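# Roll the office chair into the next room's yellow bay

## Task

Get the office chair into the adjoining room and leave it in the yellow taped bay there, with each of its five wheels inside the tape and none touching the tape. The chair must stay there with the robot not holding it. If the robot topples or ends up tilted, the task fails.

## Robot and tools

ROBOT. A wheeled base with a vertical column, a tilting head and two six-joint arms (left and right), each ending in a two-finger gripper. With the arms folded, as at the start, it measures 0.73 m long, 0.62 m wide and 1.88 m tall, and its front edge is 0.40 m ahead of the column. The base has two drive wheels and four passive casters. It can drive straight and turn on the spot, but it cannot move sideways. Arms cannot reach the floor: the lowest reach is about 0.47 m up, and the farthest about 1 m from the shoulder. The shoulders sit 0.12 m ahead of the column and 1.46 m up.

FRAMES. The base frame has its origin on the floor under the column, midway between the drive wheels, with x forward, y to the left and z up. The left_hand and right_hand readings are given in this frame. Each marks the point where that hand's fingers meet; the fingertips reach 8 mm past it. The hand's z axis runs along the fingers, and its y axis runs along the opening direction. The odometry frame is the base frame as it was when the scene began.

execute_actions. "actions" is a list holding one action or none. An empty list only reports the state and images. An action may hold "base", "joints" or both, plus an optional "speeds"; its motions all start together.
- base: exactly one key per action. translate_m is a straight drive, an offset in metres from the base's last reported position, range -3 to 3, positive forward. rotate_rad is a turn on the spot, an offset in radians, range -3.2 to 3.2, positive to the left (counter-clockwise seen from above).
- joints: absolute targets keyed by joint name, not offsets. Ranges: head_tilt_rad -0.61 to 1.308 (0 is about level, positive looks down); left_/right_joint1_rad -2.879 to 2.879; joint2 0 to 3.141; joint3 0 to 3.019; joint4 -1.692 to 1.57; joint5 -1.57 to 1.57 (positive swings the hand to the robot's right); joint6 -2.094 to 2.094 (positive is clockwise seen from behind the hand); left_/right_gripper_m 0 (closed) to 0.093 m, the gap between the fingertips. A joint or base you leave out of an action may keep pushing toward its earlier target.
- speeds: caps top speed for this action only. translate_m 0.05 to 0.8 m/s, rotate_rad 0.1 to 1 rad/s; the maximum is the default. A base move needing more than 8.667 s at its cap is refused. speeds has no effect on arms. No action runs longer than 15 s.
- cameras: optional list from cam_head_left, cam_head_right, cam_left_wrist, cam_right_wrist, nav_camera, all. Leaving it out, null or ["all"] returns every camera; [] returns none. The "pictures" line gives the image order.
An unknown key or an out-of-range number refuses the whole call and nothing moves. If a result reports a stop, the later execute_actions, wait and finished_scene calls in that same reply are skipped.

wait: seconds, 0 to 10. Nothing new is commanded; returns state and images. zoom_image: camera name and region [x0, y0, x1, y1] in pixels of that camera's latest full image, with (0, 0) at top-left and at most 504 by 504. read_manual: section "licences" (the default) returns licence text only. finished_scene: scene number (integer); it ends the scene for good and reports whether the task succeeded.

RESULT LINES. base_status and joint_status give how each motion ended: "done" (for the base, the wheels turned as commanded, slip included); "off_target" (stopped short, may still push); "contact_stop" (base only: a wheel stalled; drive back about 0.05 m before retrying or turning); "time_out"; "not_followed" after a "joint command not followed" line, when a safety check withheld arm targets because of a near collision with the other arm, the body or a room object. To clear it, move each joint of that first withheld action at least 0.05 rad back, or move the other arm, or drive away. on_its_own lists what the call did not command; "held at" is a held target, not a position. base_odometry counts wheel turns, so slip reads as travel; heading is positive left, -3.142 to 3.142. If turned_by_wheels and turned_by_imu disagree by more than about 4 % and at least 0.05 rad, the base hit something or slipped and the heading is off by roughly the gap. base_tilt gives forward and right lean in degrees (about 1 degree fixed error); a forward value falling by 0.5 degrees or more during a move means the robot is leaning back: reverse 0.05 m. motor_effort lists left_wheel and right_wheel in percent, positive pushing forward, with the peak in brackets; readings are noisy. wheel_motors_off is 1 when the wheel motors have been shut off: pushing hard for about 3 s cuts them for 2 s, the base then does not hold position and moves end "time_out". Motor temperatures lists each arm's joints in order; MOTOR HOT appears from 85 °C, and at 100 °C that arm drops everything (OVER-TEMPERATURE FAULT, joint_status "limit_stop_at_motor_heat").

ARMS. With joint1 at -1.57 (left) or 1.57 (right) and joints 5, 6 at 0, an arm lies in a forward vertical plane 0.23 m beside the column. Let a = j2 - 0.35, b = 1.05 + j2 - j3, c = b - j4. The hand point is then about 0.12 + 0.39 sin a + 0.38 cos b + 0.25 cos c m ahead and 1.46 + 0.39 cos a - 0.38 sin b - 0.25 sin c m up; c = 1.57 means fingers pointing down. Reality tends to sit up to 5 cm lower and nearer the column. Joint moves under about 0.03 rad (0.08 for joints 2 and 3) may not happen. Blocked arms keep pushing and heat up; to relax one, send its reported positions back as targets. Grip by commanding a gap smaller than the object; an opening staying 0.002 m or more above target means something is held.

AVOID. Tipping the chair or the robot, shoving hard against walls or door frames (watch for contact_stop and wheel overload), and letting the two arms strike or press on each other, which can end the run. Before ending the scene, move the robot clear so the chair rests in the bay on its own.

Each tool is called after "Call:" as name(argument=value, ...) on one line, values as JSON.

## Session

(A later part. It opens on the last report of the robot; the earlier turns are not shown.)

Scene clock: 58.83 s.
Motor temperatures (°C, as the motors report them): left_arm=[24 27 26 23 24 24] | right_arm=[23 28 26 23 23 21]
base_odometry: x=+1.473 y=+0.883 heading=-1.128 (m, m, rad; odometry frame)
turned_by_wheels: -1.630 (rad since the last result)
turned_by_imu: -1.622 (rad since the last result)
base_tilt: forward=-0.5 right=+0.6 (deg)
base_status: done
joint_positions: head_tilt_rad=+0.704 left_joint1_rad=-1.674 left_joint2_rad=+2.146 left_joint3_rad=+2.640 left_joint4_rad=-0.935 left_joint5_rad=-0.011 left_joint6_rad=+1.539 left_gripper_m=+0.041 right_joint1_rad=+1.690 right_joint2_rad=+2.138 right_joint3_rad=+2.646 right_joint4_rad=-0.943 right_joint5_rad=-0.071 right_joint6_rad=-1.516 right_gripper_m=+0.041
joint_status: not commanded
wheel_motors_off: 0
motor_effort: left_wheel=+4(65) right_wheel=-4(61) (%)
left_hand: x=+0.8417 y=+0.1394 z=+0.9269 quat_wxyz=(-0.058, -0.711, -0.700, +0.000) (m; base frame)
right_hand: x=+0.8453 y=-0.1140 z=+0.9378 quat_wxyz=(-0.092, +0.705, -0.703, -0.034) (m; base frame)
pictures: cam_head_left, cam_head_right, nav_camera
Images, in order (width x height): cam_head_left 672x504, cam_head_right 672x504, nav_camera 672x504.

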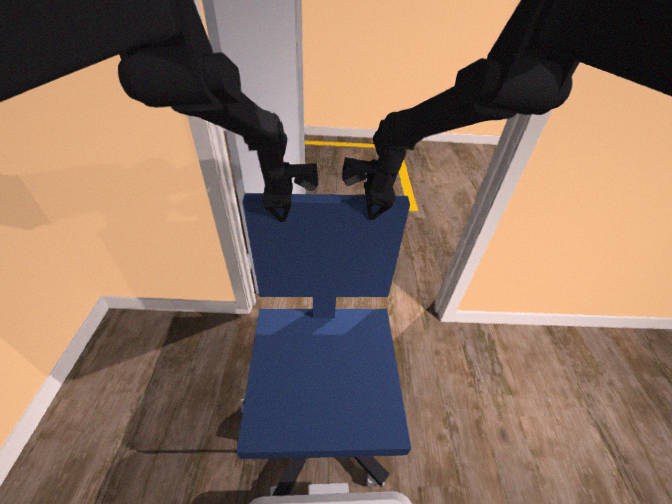

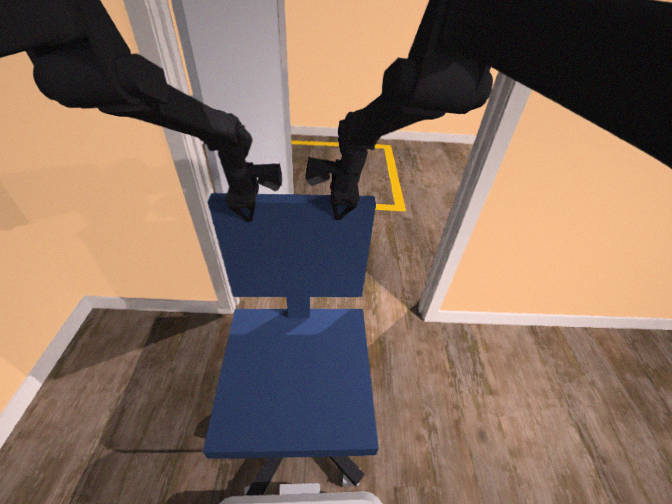

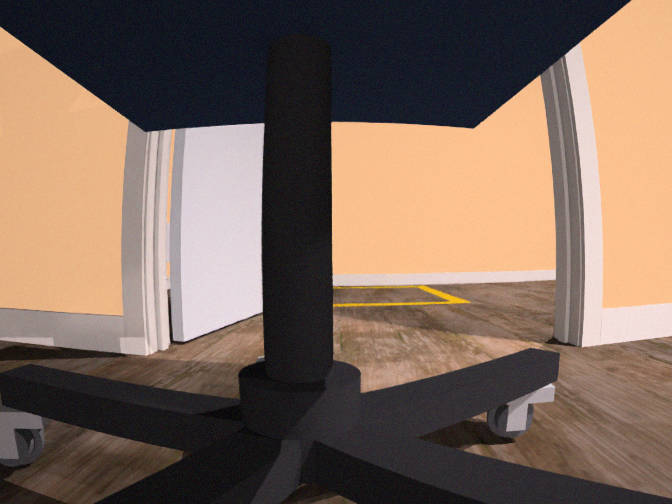

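Call:
execute_actions(actions=[{"base":{"rotate_rad":-0.14},"speeds":{"rotate_rad":0.4}}], cameras=[])

Call:
execute_actions(actions=[{"base":{"translate_m":1.0},"speeds":{"translate_m":0.35}}], cameras=["cam_head_left","cam_head_right","nav_camera"])

Scene clock: 62.30 s.
Motor temperatures (°C, as the motors report them): left_arm=[24 27 26 23 24 24] | right_arm=[23 28 27 23 23 21]
base_odometry: x=+1.473 y=+0.883 heading=-1.268 (m, m, rad; odometry frame)
turned_by_wheels: -0.139 (rad since the last result)
turned_by_imu: -0.139 (rad since the last result)
base_tilt: forward=-0.5 right=+0.6 (deg)
base_status: done
joint_positions: head_tilt_rad=+0.704 left_joint1_rad=-1.681 left_joint2_rad=+2.147 left_joint3_rad=+2.640 left_joint4_rad=-0.937 left_joint5_rad=-0.012 left_joint6_rad=+1.530 left_gripper_m=+0.041 right_joint1_rad=+1.683 right_joint2_rad=+2.136 right_joint3_rad=+2.646 right_joint4_rad=-0.942 right_joint5_rad=-0.068 right_joint6_rad=-1.521 right_gripper_m=+0.041
joint_status: not commanded
wheel_motors_off: 0
motor_effort: left_wheel=+2(53) right_wheel=-3(50) (%)
left_hand: x=+0.8402 y=+0.1333 z=+0.9266 quat_wxyz=(-0.059, -0.709, -0.702, +0.004) (m; base frame)
right_hand: x=+0.8465 y=-0.1201 z=+0.9380 quat_wxyz=(-0.090, +0.706, -0.702, -0.030) (m; base frame)
pictures: none
No camera images: the call's "cameras" was empty. Leave "cameras" out to get every camera's image.

Scene clock: 66.37 s.
Motor temperatures (°C, as the motors report them): left_arm=[24 28 27 23 24 24] | right_arm=[23 28 27 23 23 21]
base_odometry: x=+1.772 y=-0.071 heading=-1.268 (m, m, rad; odometry frame)
turned_by_wheels: -0.001 (rad since the last result)
turned_by_imu: +0.001 (rad since the last result)
base_tilt: forward=-0.5 right=+0.5 (deg)
base_status: done
joint_positions: head_tilt_rad=+0.704 left_joint1_rad=-1.697 left_joint2_rad=+2.147 left_joint3_rad=+2.634 left_joint4_rad=-0.952 left_joint5_rad=+0.002 left_joint6_rad=+1.510 left_gripper_m=+0.040 right_joint1_rad=+1.665 right_joint2_rad=+2.134 right_joint3_rad=+2.646 right_joint4_rad=-0.943 right_joint5_rad=-0.069 right_joint6_rad=-1.555 right_gripper_m=+0.041
joint_status: not commanded
wheel_motors_off: 0
motor_effort: left_wheel=+1(80) right_wheel=+2(54) (%)
left_hand: x=+0.8332 y=+0.1180 z=+0.9261 quat_wxyz=(-0.060, -0.705, -0.706, +0.021) (m; base frame)
right_hand: x=+0.8486 y=-0.1350 z=+0.9384 quat_wxyz=(-0.086, +0.715, -0.693, -0.022) (m; base frame)
pictures: cam_head_left, cam_head_right, nav_camera
Images, in order (width x height): cam_head_left 672x504, cam_head_right 672x504, nav_camera 672x504.

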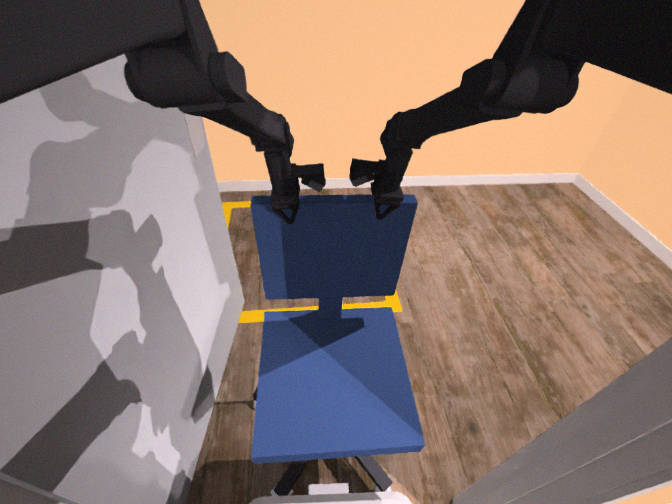

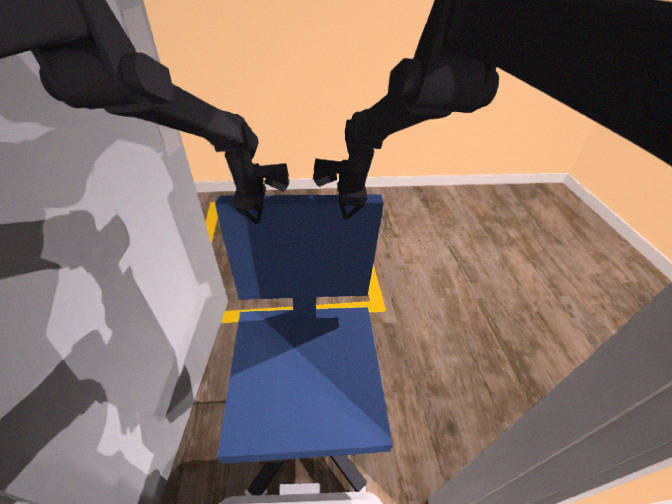

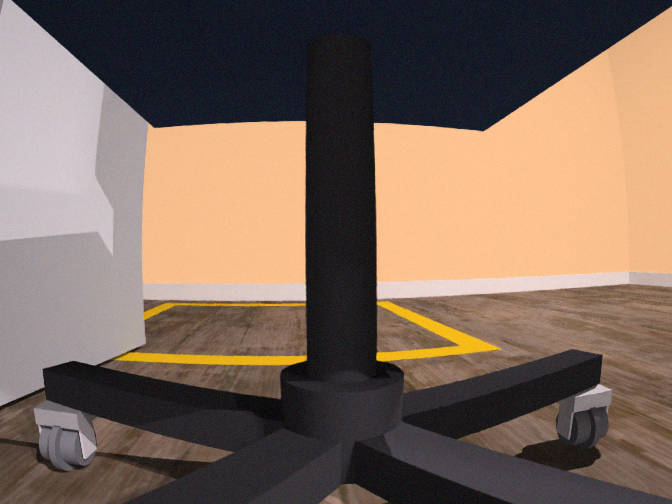

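Call:
execute_actions(actions=[{"base":{"translate_m":0.85},"speeds":{"translate_m":0.35}}], cameras=[])

Call:
execute_actions(actions=[{"base":{"rotate_rad":0.15},"speeds":{"rotate_rad":0.3},"joints":{"head_tilt_rad":1.1}}], cameras=["cam_head_left","cam_head_right","nav_camera"])

Scene clock: 73.07 s.
Motor temperatures (°C, as the motors report them): left_arm=[24 28 27 23 24 24] | right_arm=[23 28 27 23 23 21]
base_odometry: x=+2.025 y=-0.883 heading=-1.269 (m, m, rad; odometry frame)
turned_by_wheels: +0.000 (rad since the last result)
turned_by_imu: +0.001 (rad since the last result)
base_tilt: forward=-0.5 right=+0.5 (deg)
base_status: done
joint_positions: head_tilt_rad=+0.704 left_joint1_rad=-1.697 left_joint2_rad=+2.147 left_joint3_rad=+2.634 left_joint4_rad=-0.949 left_joint5_rad=+0.000 left_joint6_rad=+1.509 left_gripper_m=+0.040 right_joint1_rad=+1.665 right_joint2_rad=+2.134 right_joint3_rad=+2.646 right_joint4_rad=-0.941 right_joint5_rad=-0.070 right_joint6_rad=-1.554 right_gripper_m=+0.041
joint_status: not commanded
wheel_motors_off: 0
motor_effort: left_wheel=+3(53) right_wheel=+2(40) (%)
left_hand: x=+0.8338 y=+0.1183 z=+0.9261 quat_wxyz=(-0.061, -0.705, -0.706, +0.020) (m; base frame)
right_hand: x=+0.8489 y=-0.1349 z=+0.9384 quat_wxyz=(-0.087, +0.715, -0.694, -0.022) (m; base frame)
pictures: none
No camera images: the call's "cameras" was empty. Leave "cameras" out to get every camera's image.

Scene clock: 74.33 s.
Motor temperatures (°C, as the motors report them): left_arm=[24 28 27 23 24 24] | right_arm=[23 28 27 23 23 21]
base_odometry: x=+2.025 y=-0.883 heading=-1.121 (m, m, rad; odometry frame)
turned_by_wheels: +0.148 (rad since the last result)
turned_by_imu: +0.146 (rad since the last result)
base_tilt: forward=-0.4 right=+0.6 (deg)
base_status: done
joint_positions: head_tilt_rad=+1.099 left_joint1_rad=-1.709 left_joint2_rad=+2.148 left_joint3_rad=+2.629 left_joint4_rad=-0.942 left_joint5_rad=+0.009 left_joint6_rad=+1.490 left_gripper_m=+0.040 right_joint1_rad=+1.651 right_joint2_rad=+2.131 right_joint3_rad=+2.646 right_joint4_rad=-0.928 right_joint5_rad=-0.066 right_joint6_rad=-1.577 right_gripper_m=+0.041
joint_status: all done
wheel_motors_off: 0
motor_effort: left_wheel=-1(70) right_wheel=+1(53) (%)
left_hand: x=+0.8320 y=+0.1064 z=+0.9251 quat_wxyz=(-0.067, -0.700, -0.711, +0.027) (m; base frame)
right_hand: x=+0.8540 y=-0.1470 z=+0.9393 quat_wxyz=(-0.087, +0.720, -0.688, -0.010) (m; base frame)
pictures: cam_head_left, cam_head_right, nav_camera
Images, in order (width x height): cam_head_left 672x504, cam_head_right 672x504, nav_camera 672x504.

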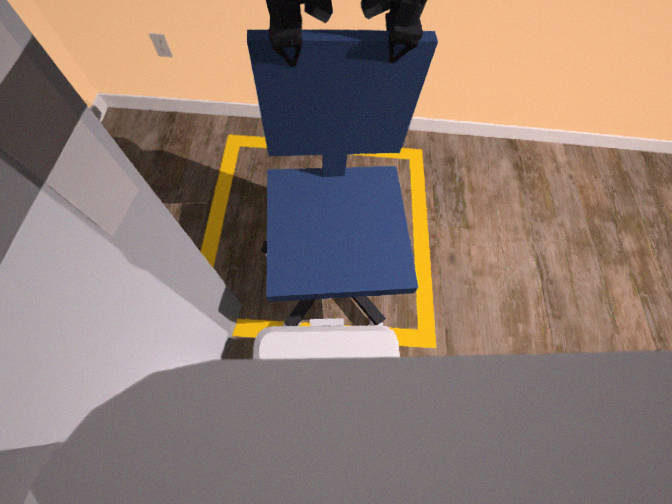

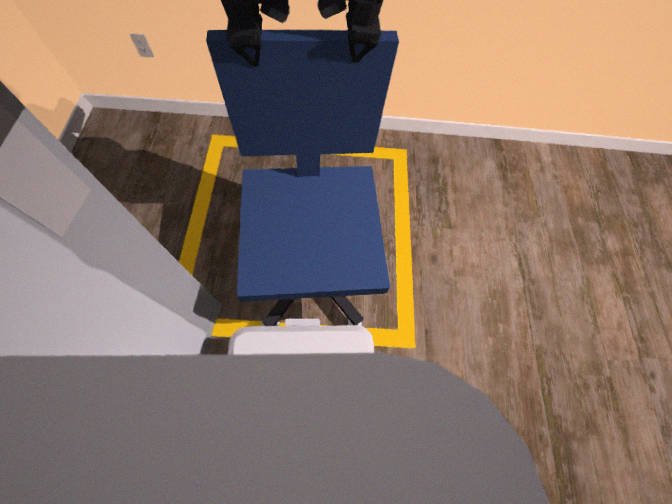

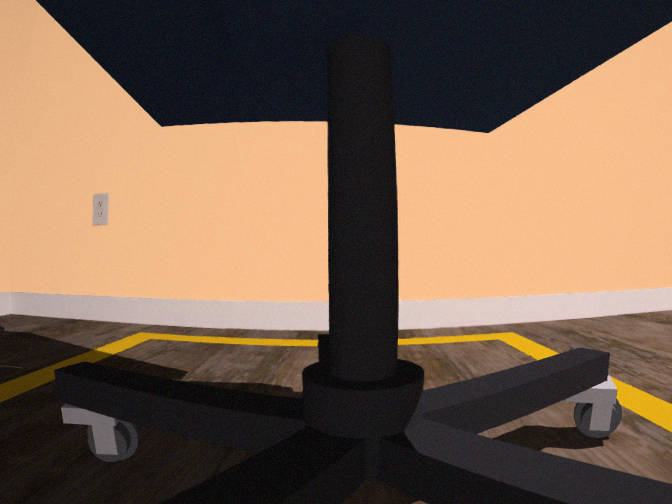

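Call:
execute_actions(actions=[{"base":{"translate_m":0.14},"speeds":{"translate_m":0.2}}], cameras=[])

Call:
execute_actions(actions=[{"joints":{"left_gripper_m":0.093,"right_gripper_m":0.093}}], cameras=[])

Call:
execute_actions(actions=[{"joints":{"left_joint2_rad":2.0,"right_joint2_rad":2.0,"left_joint4_rad":-1.12,"right_joint4_rad":-1.12}}])

Scene clock: 80.03 s.
Motor temperatures (°C, as the motors report them): left_arm=[24 28 27 23 24 24] | right_arm=[23 29 27 23 23 21]
base_odometry: x=+2.086 y=-1.009 heading=-1.120 (m, m, rad; odometry frame)
turned_by_wheels: +0.001 (rad since the last result)
turned_by_imu: +0.000 (rad since the last result)
base_tilt: forward=-0.5 right=+0.6 (deg)
base_status: done
joint_positions: head_tilt_rad=+1.100 left_joint1_rad=-1.684 left_joint2_rad=+2.144 left_joint3_rad=+2.629 left_joint4_rad=-0.938 left_joint5_rad=+0.001 left_joint6_rad=+1.510 left_gripper_m=+0.040 right_joint1_rad=+1.679 right_joint2_rad=+2.133 right_joint3_rad=+2.646 right_joint4_rad=-0.938 right_joint5_rad=-0.059 right_joint6_rad=-1.532 right_gripper_m=+0.041
joint_status: not commanded
wheel_motors_off: 0
motor_effort: left_wheel=+2(82) right_wheel=+1(44) (%)
left_hand: x=+0.8364 y=+0.1289 z=+0.9254 quat_wxyz=(-0.060, -0.703, -0.708, +0.013) (m; base frame)
right_hand: x=+0.8494 y=-0.1245 z=+0.9400 quat_wxyz=(-0.089, +0.709, -0.699, -0.023) (m; base frame)
pictures: none
No camera images: the call's "cameras" was empty. Leave "cameras" out to get every camera's image.

Scene clock: 80.90 s.
Motor temperatures (°C, as the motors report them): left_arm=[24 28 27 23 24 24] | right_arm=[23 29 27 23 23 21]
base_odometry: x=+2.086 y=-1.009 heading=-1.120 (m, m, rad; odometry frame)
turned_by_wheels: +0.000 (rad since the last result)
turned_by_imu: +0.000 (rad since the last result)
base_tilt: forward=-0.5 right=+0.6 (deg)
base_status: not commanded
joint_positions: head_tilt_rad=+1.100 left_joint1_rad=-1.684 left_joint2_rad=+2.146 left_joint3_rad=+2.629 left_joint4_rad=-0.894 left_joint5_rad=+0.004 left_joint6_rad=+1.562 left_gripper_m=+0.093 right_joint1_rad=+1.679 right_joint2_rad=+2.133 right_joint3_rad=+2.646 right_joint4_rad=-0.912 right_joint5_rad=-0.063 right_joint6_rad=-1.560 right_gripper_m=+0.093
joint_status: all done
wheel_motors_off: 0
motor_effort: left_wheel=+3(6) right_wheel=-1(1) (%)
left_hand: x=+0.8461 y=+0.1279 z=+0.9250 quat_wxyz=(-0.077, -0.720, -0.690, -0.002) (m; base frame)
right_hand: x=+0.8557 y=-0.1236 z=+0.9405 quat_wxyz=(-0.100, +0.718, -0.689, -0.014) (m; base frame)
pictures: none
No camera images: the call's "cameras" was empty. Leave "cameras" out to get every camera's image.

Scene clock: 82.57 s.
Motor temperatures (°C, as the motors report them): left_arm=[24 28 27 23 24 24] | right_arm=[23 29 27 23 23 21]
base_odometry: x=+2.086 y=-1.009 heading=-1.120 (m, m, rad; odometry frame)
turned_by_wheels: +0.000 (rad since the last result)
turned_by_imu: -0.001 (rad since the last result)
base_tilt: forward=-0.5 right=+0.6 (deg)
base_status: not commanded
joint_positions: head_tilt_rad=+1.100 left_joint1_rad=-1.684 left_joint2_rad=+1.984 left_joint3_rad=+2.640 left_joint4_rad=-1.110 left_joint5_rad=+0.004 left_joint6_rad=+1.563 left_gripper_m=+0.093 right_joint1_rad=+1.679 right_joint2_rad=+1.994 right_joint3_rad=+2.646 right_joint4_rad=-1.113 right_joint5_rad=-0.064 right_joint6_rad=-1.561 right_gripper_m=+0.093
joint_status: all done
wheel_motors_off: 0
motor_effort: left_wheel=+2(3) right_wheel=-1(1) (%)
left_hand: x=+0.8755 y=+0.1379 z=+1.0436 quat_wxyz=(-0.061, -0.722, -0.689, +0.012) (m; base frame)
right_hand: x=+0.8726 y=-0.1319 z=+1.0395 quat_wxyz=(-0.078, +0.720, -0.689, -0.035) (m; base frame)
pictures: cam_head_left, cam_head_right, cam_left_wrist, cam_right_wrist, nav_camera
Images, in order (width x height): cam_head_left 672x504, cam_head_right 672x504, cam_left_wrist 504x504, cam_right_wrist 504x504, nav_camera 672x504.

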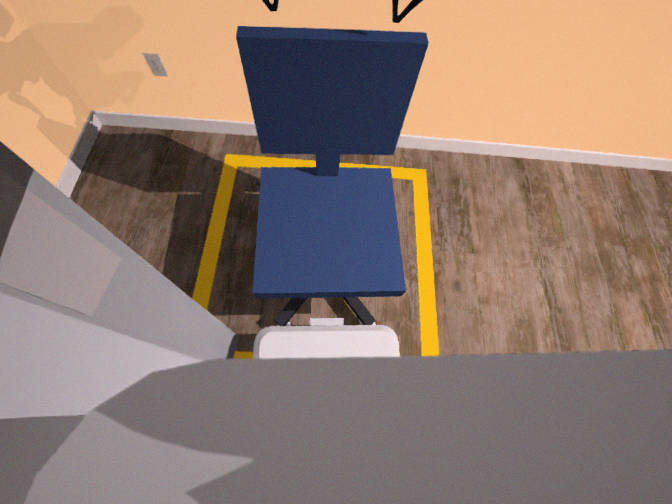

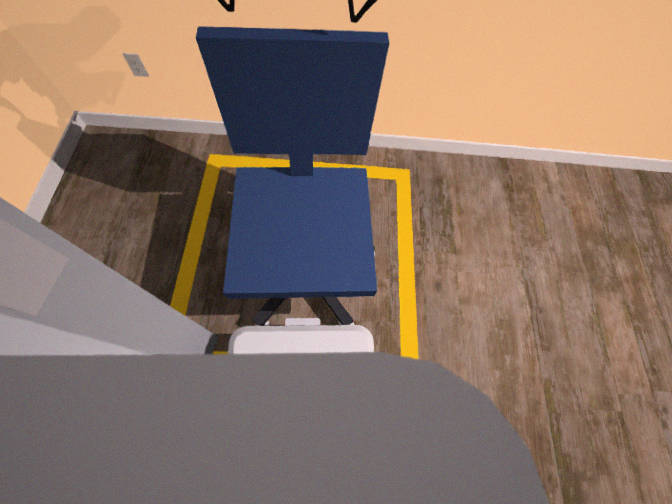

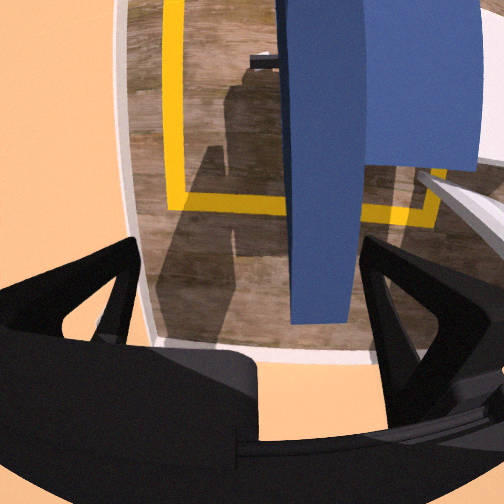

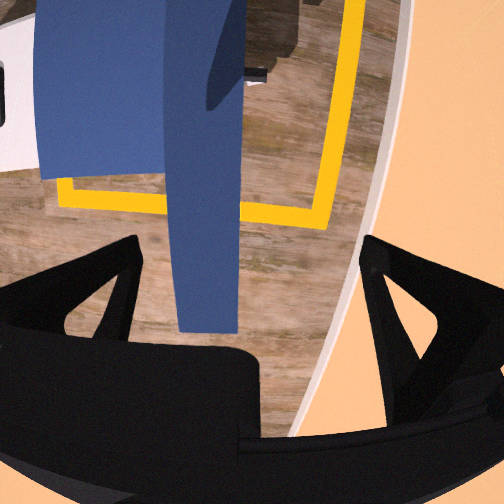

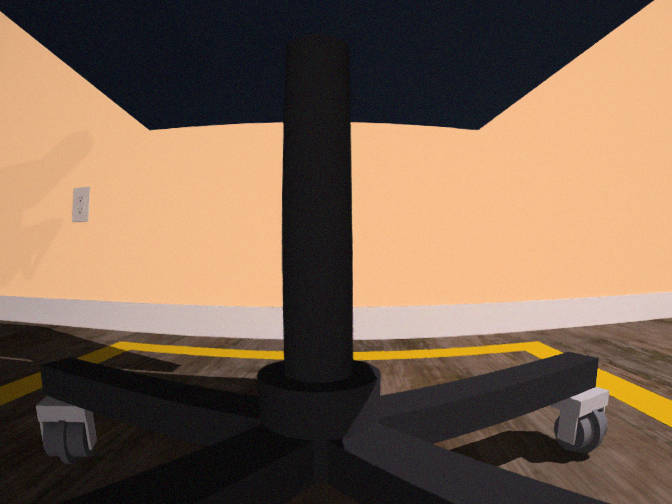

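Call:
finished_scene(scene=1)

The scene is finished: the task was done.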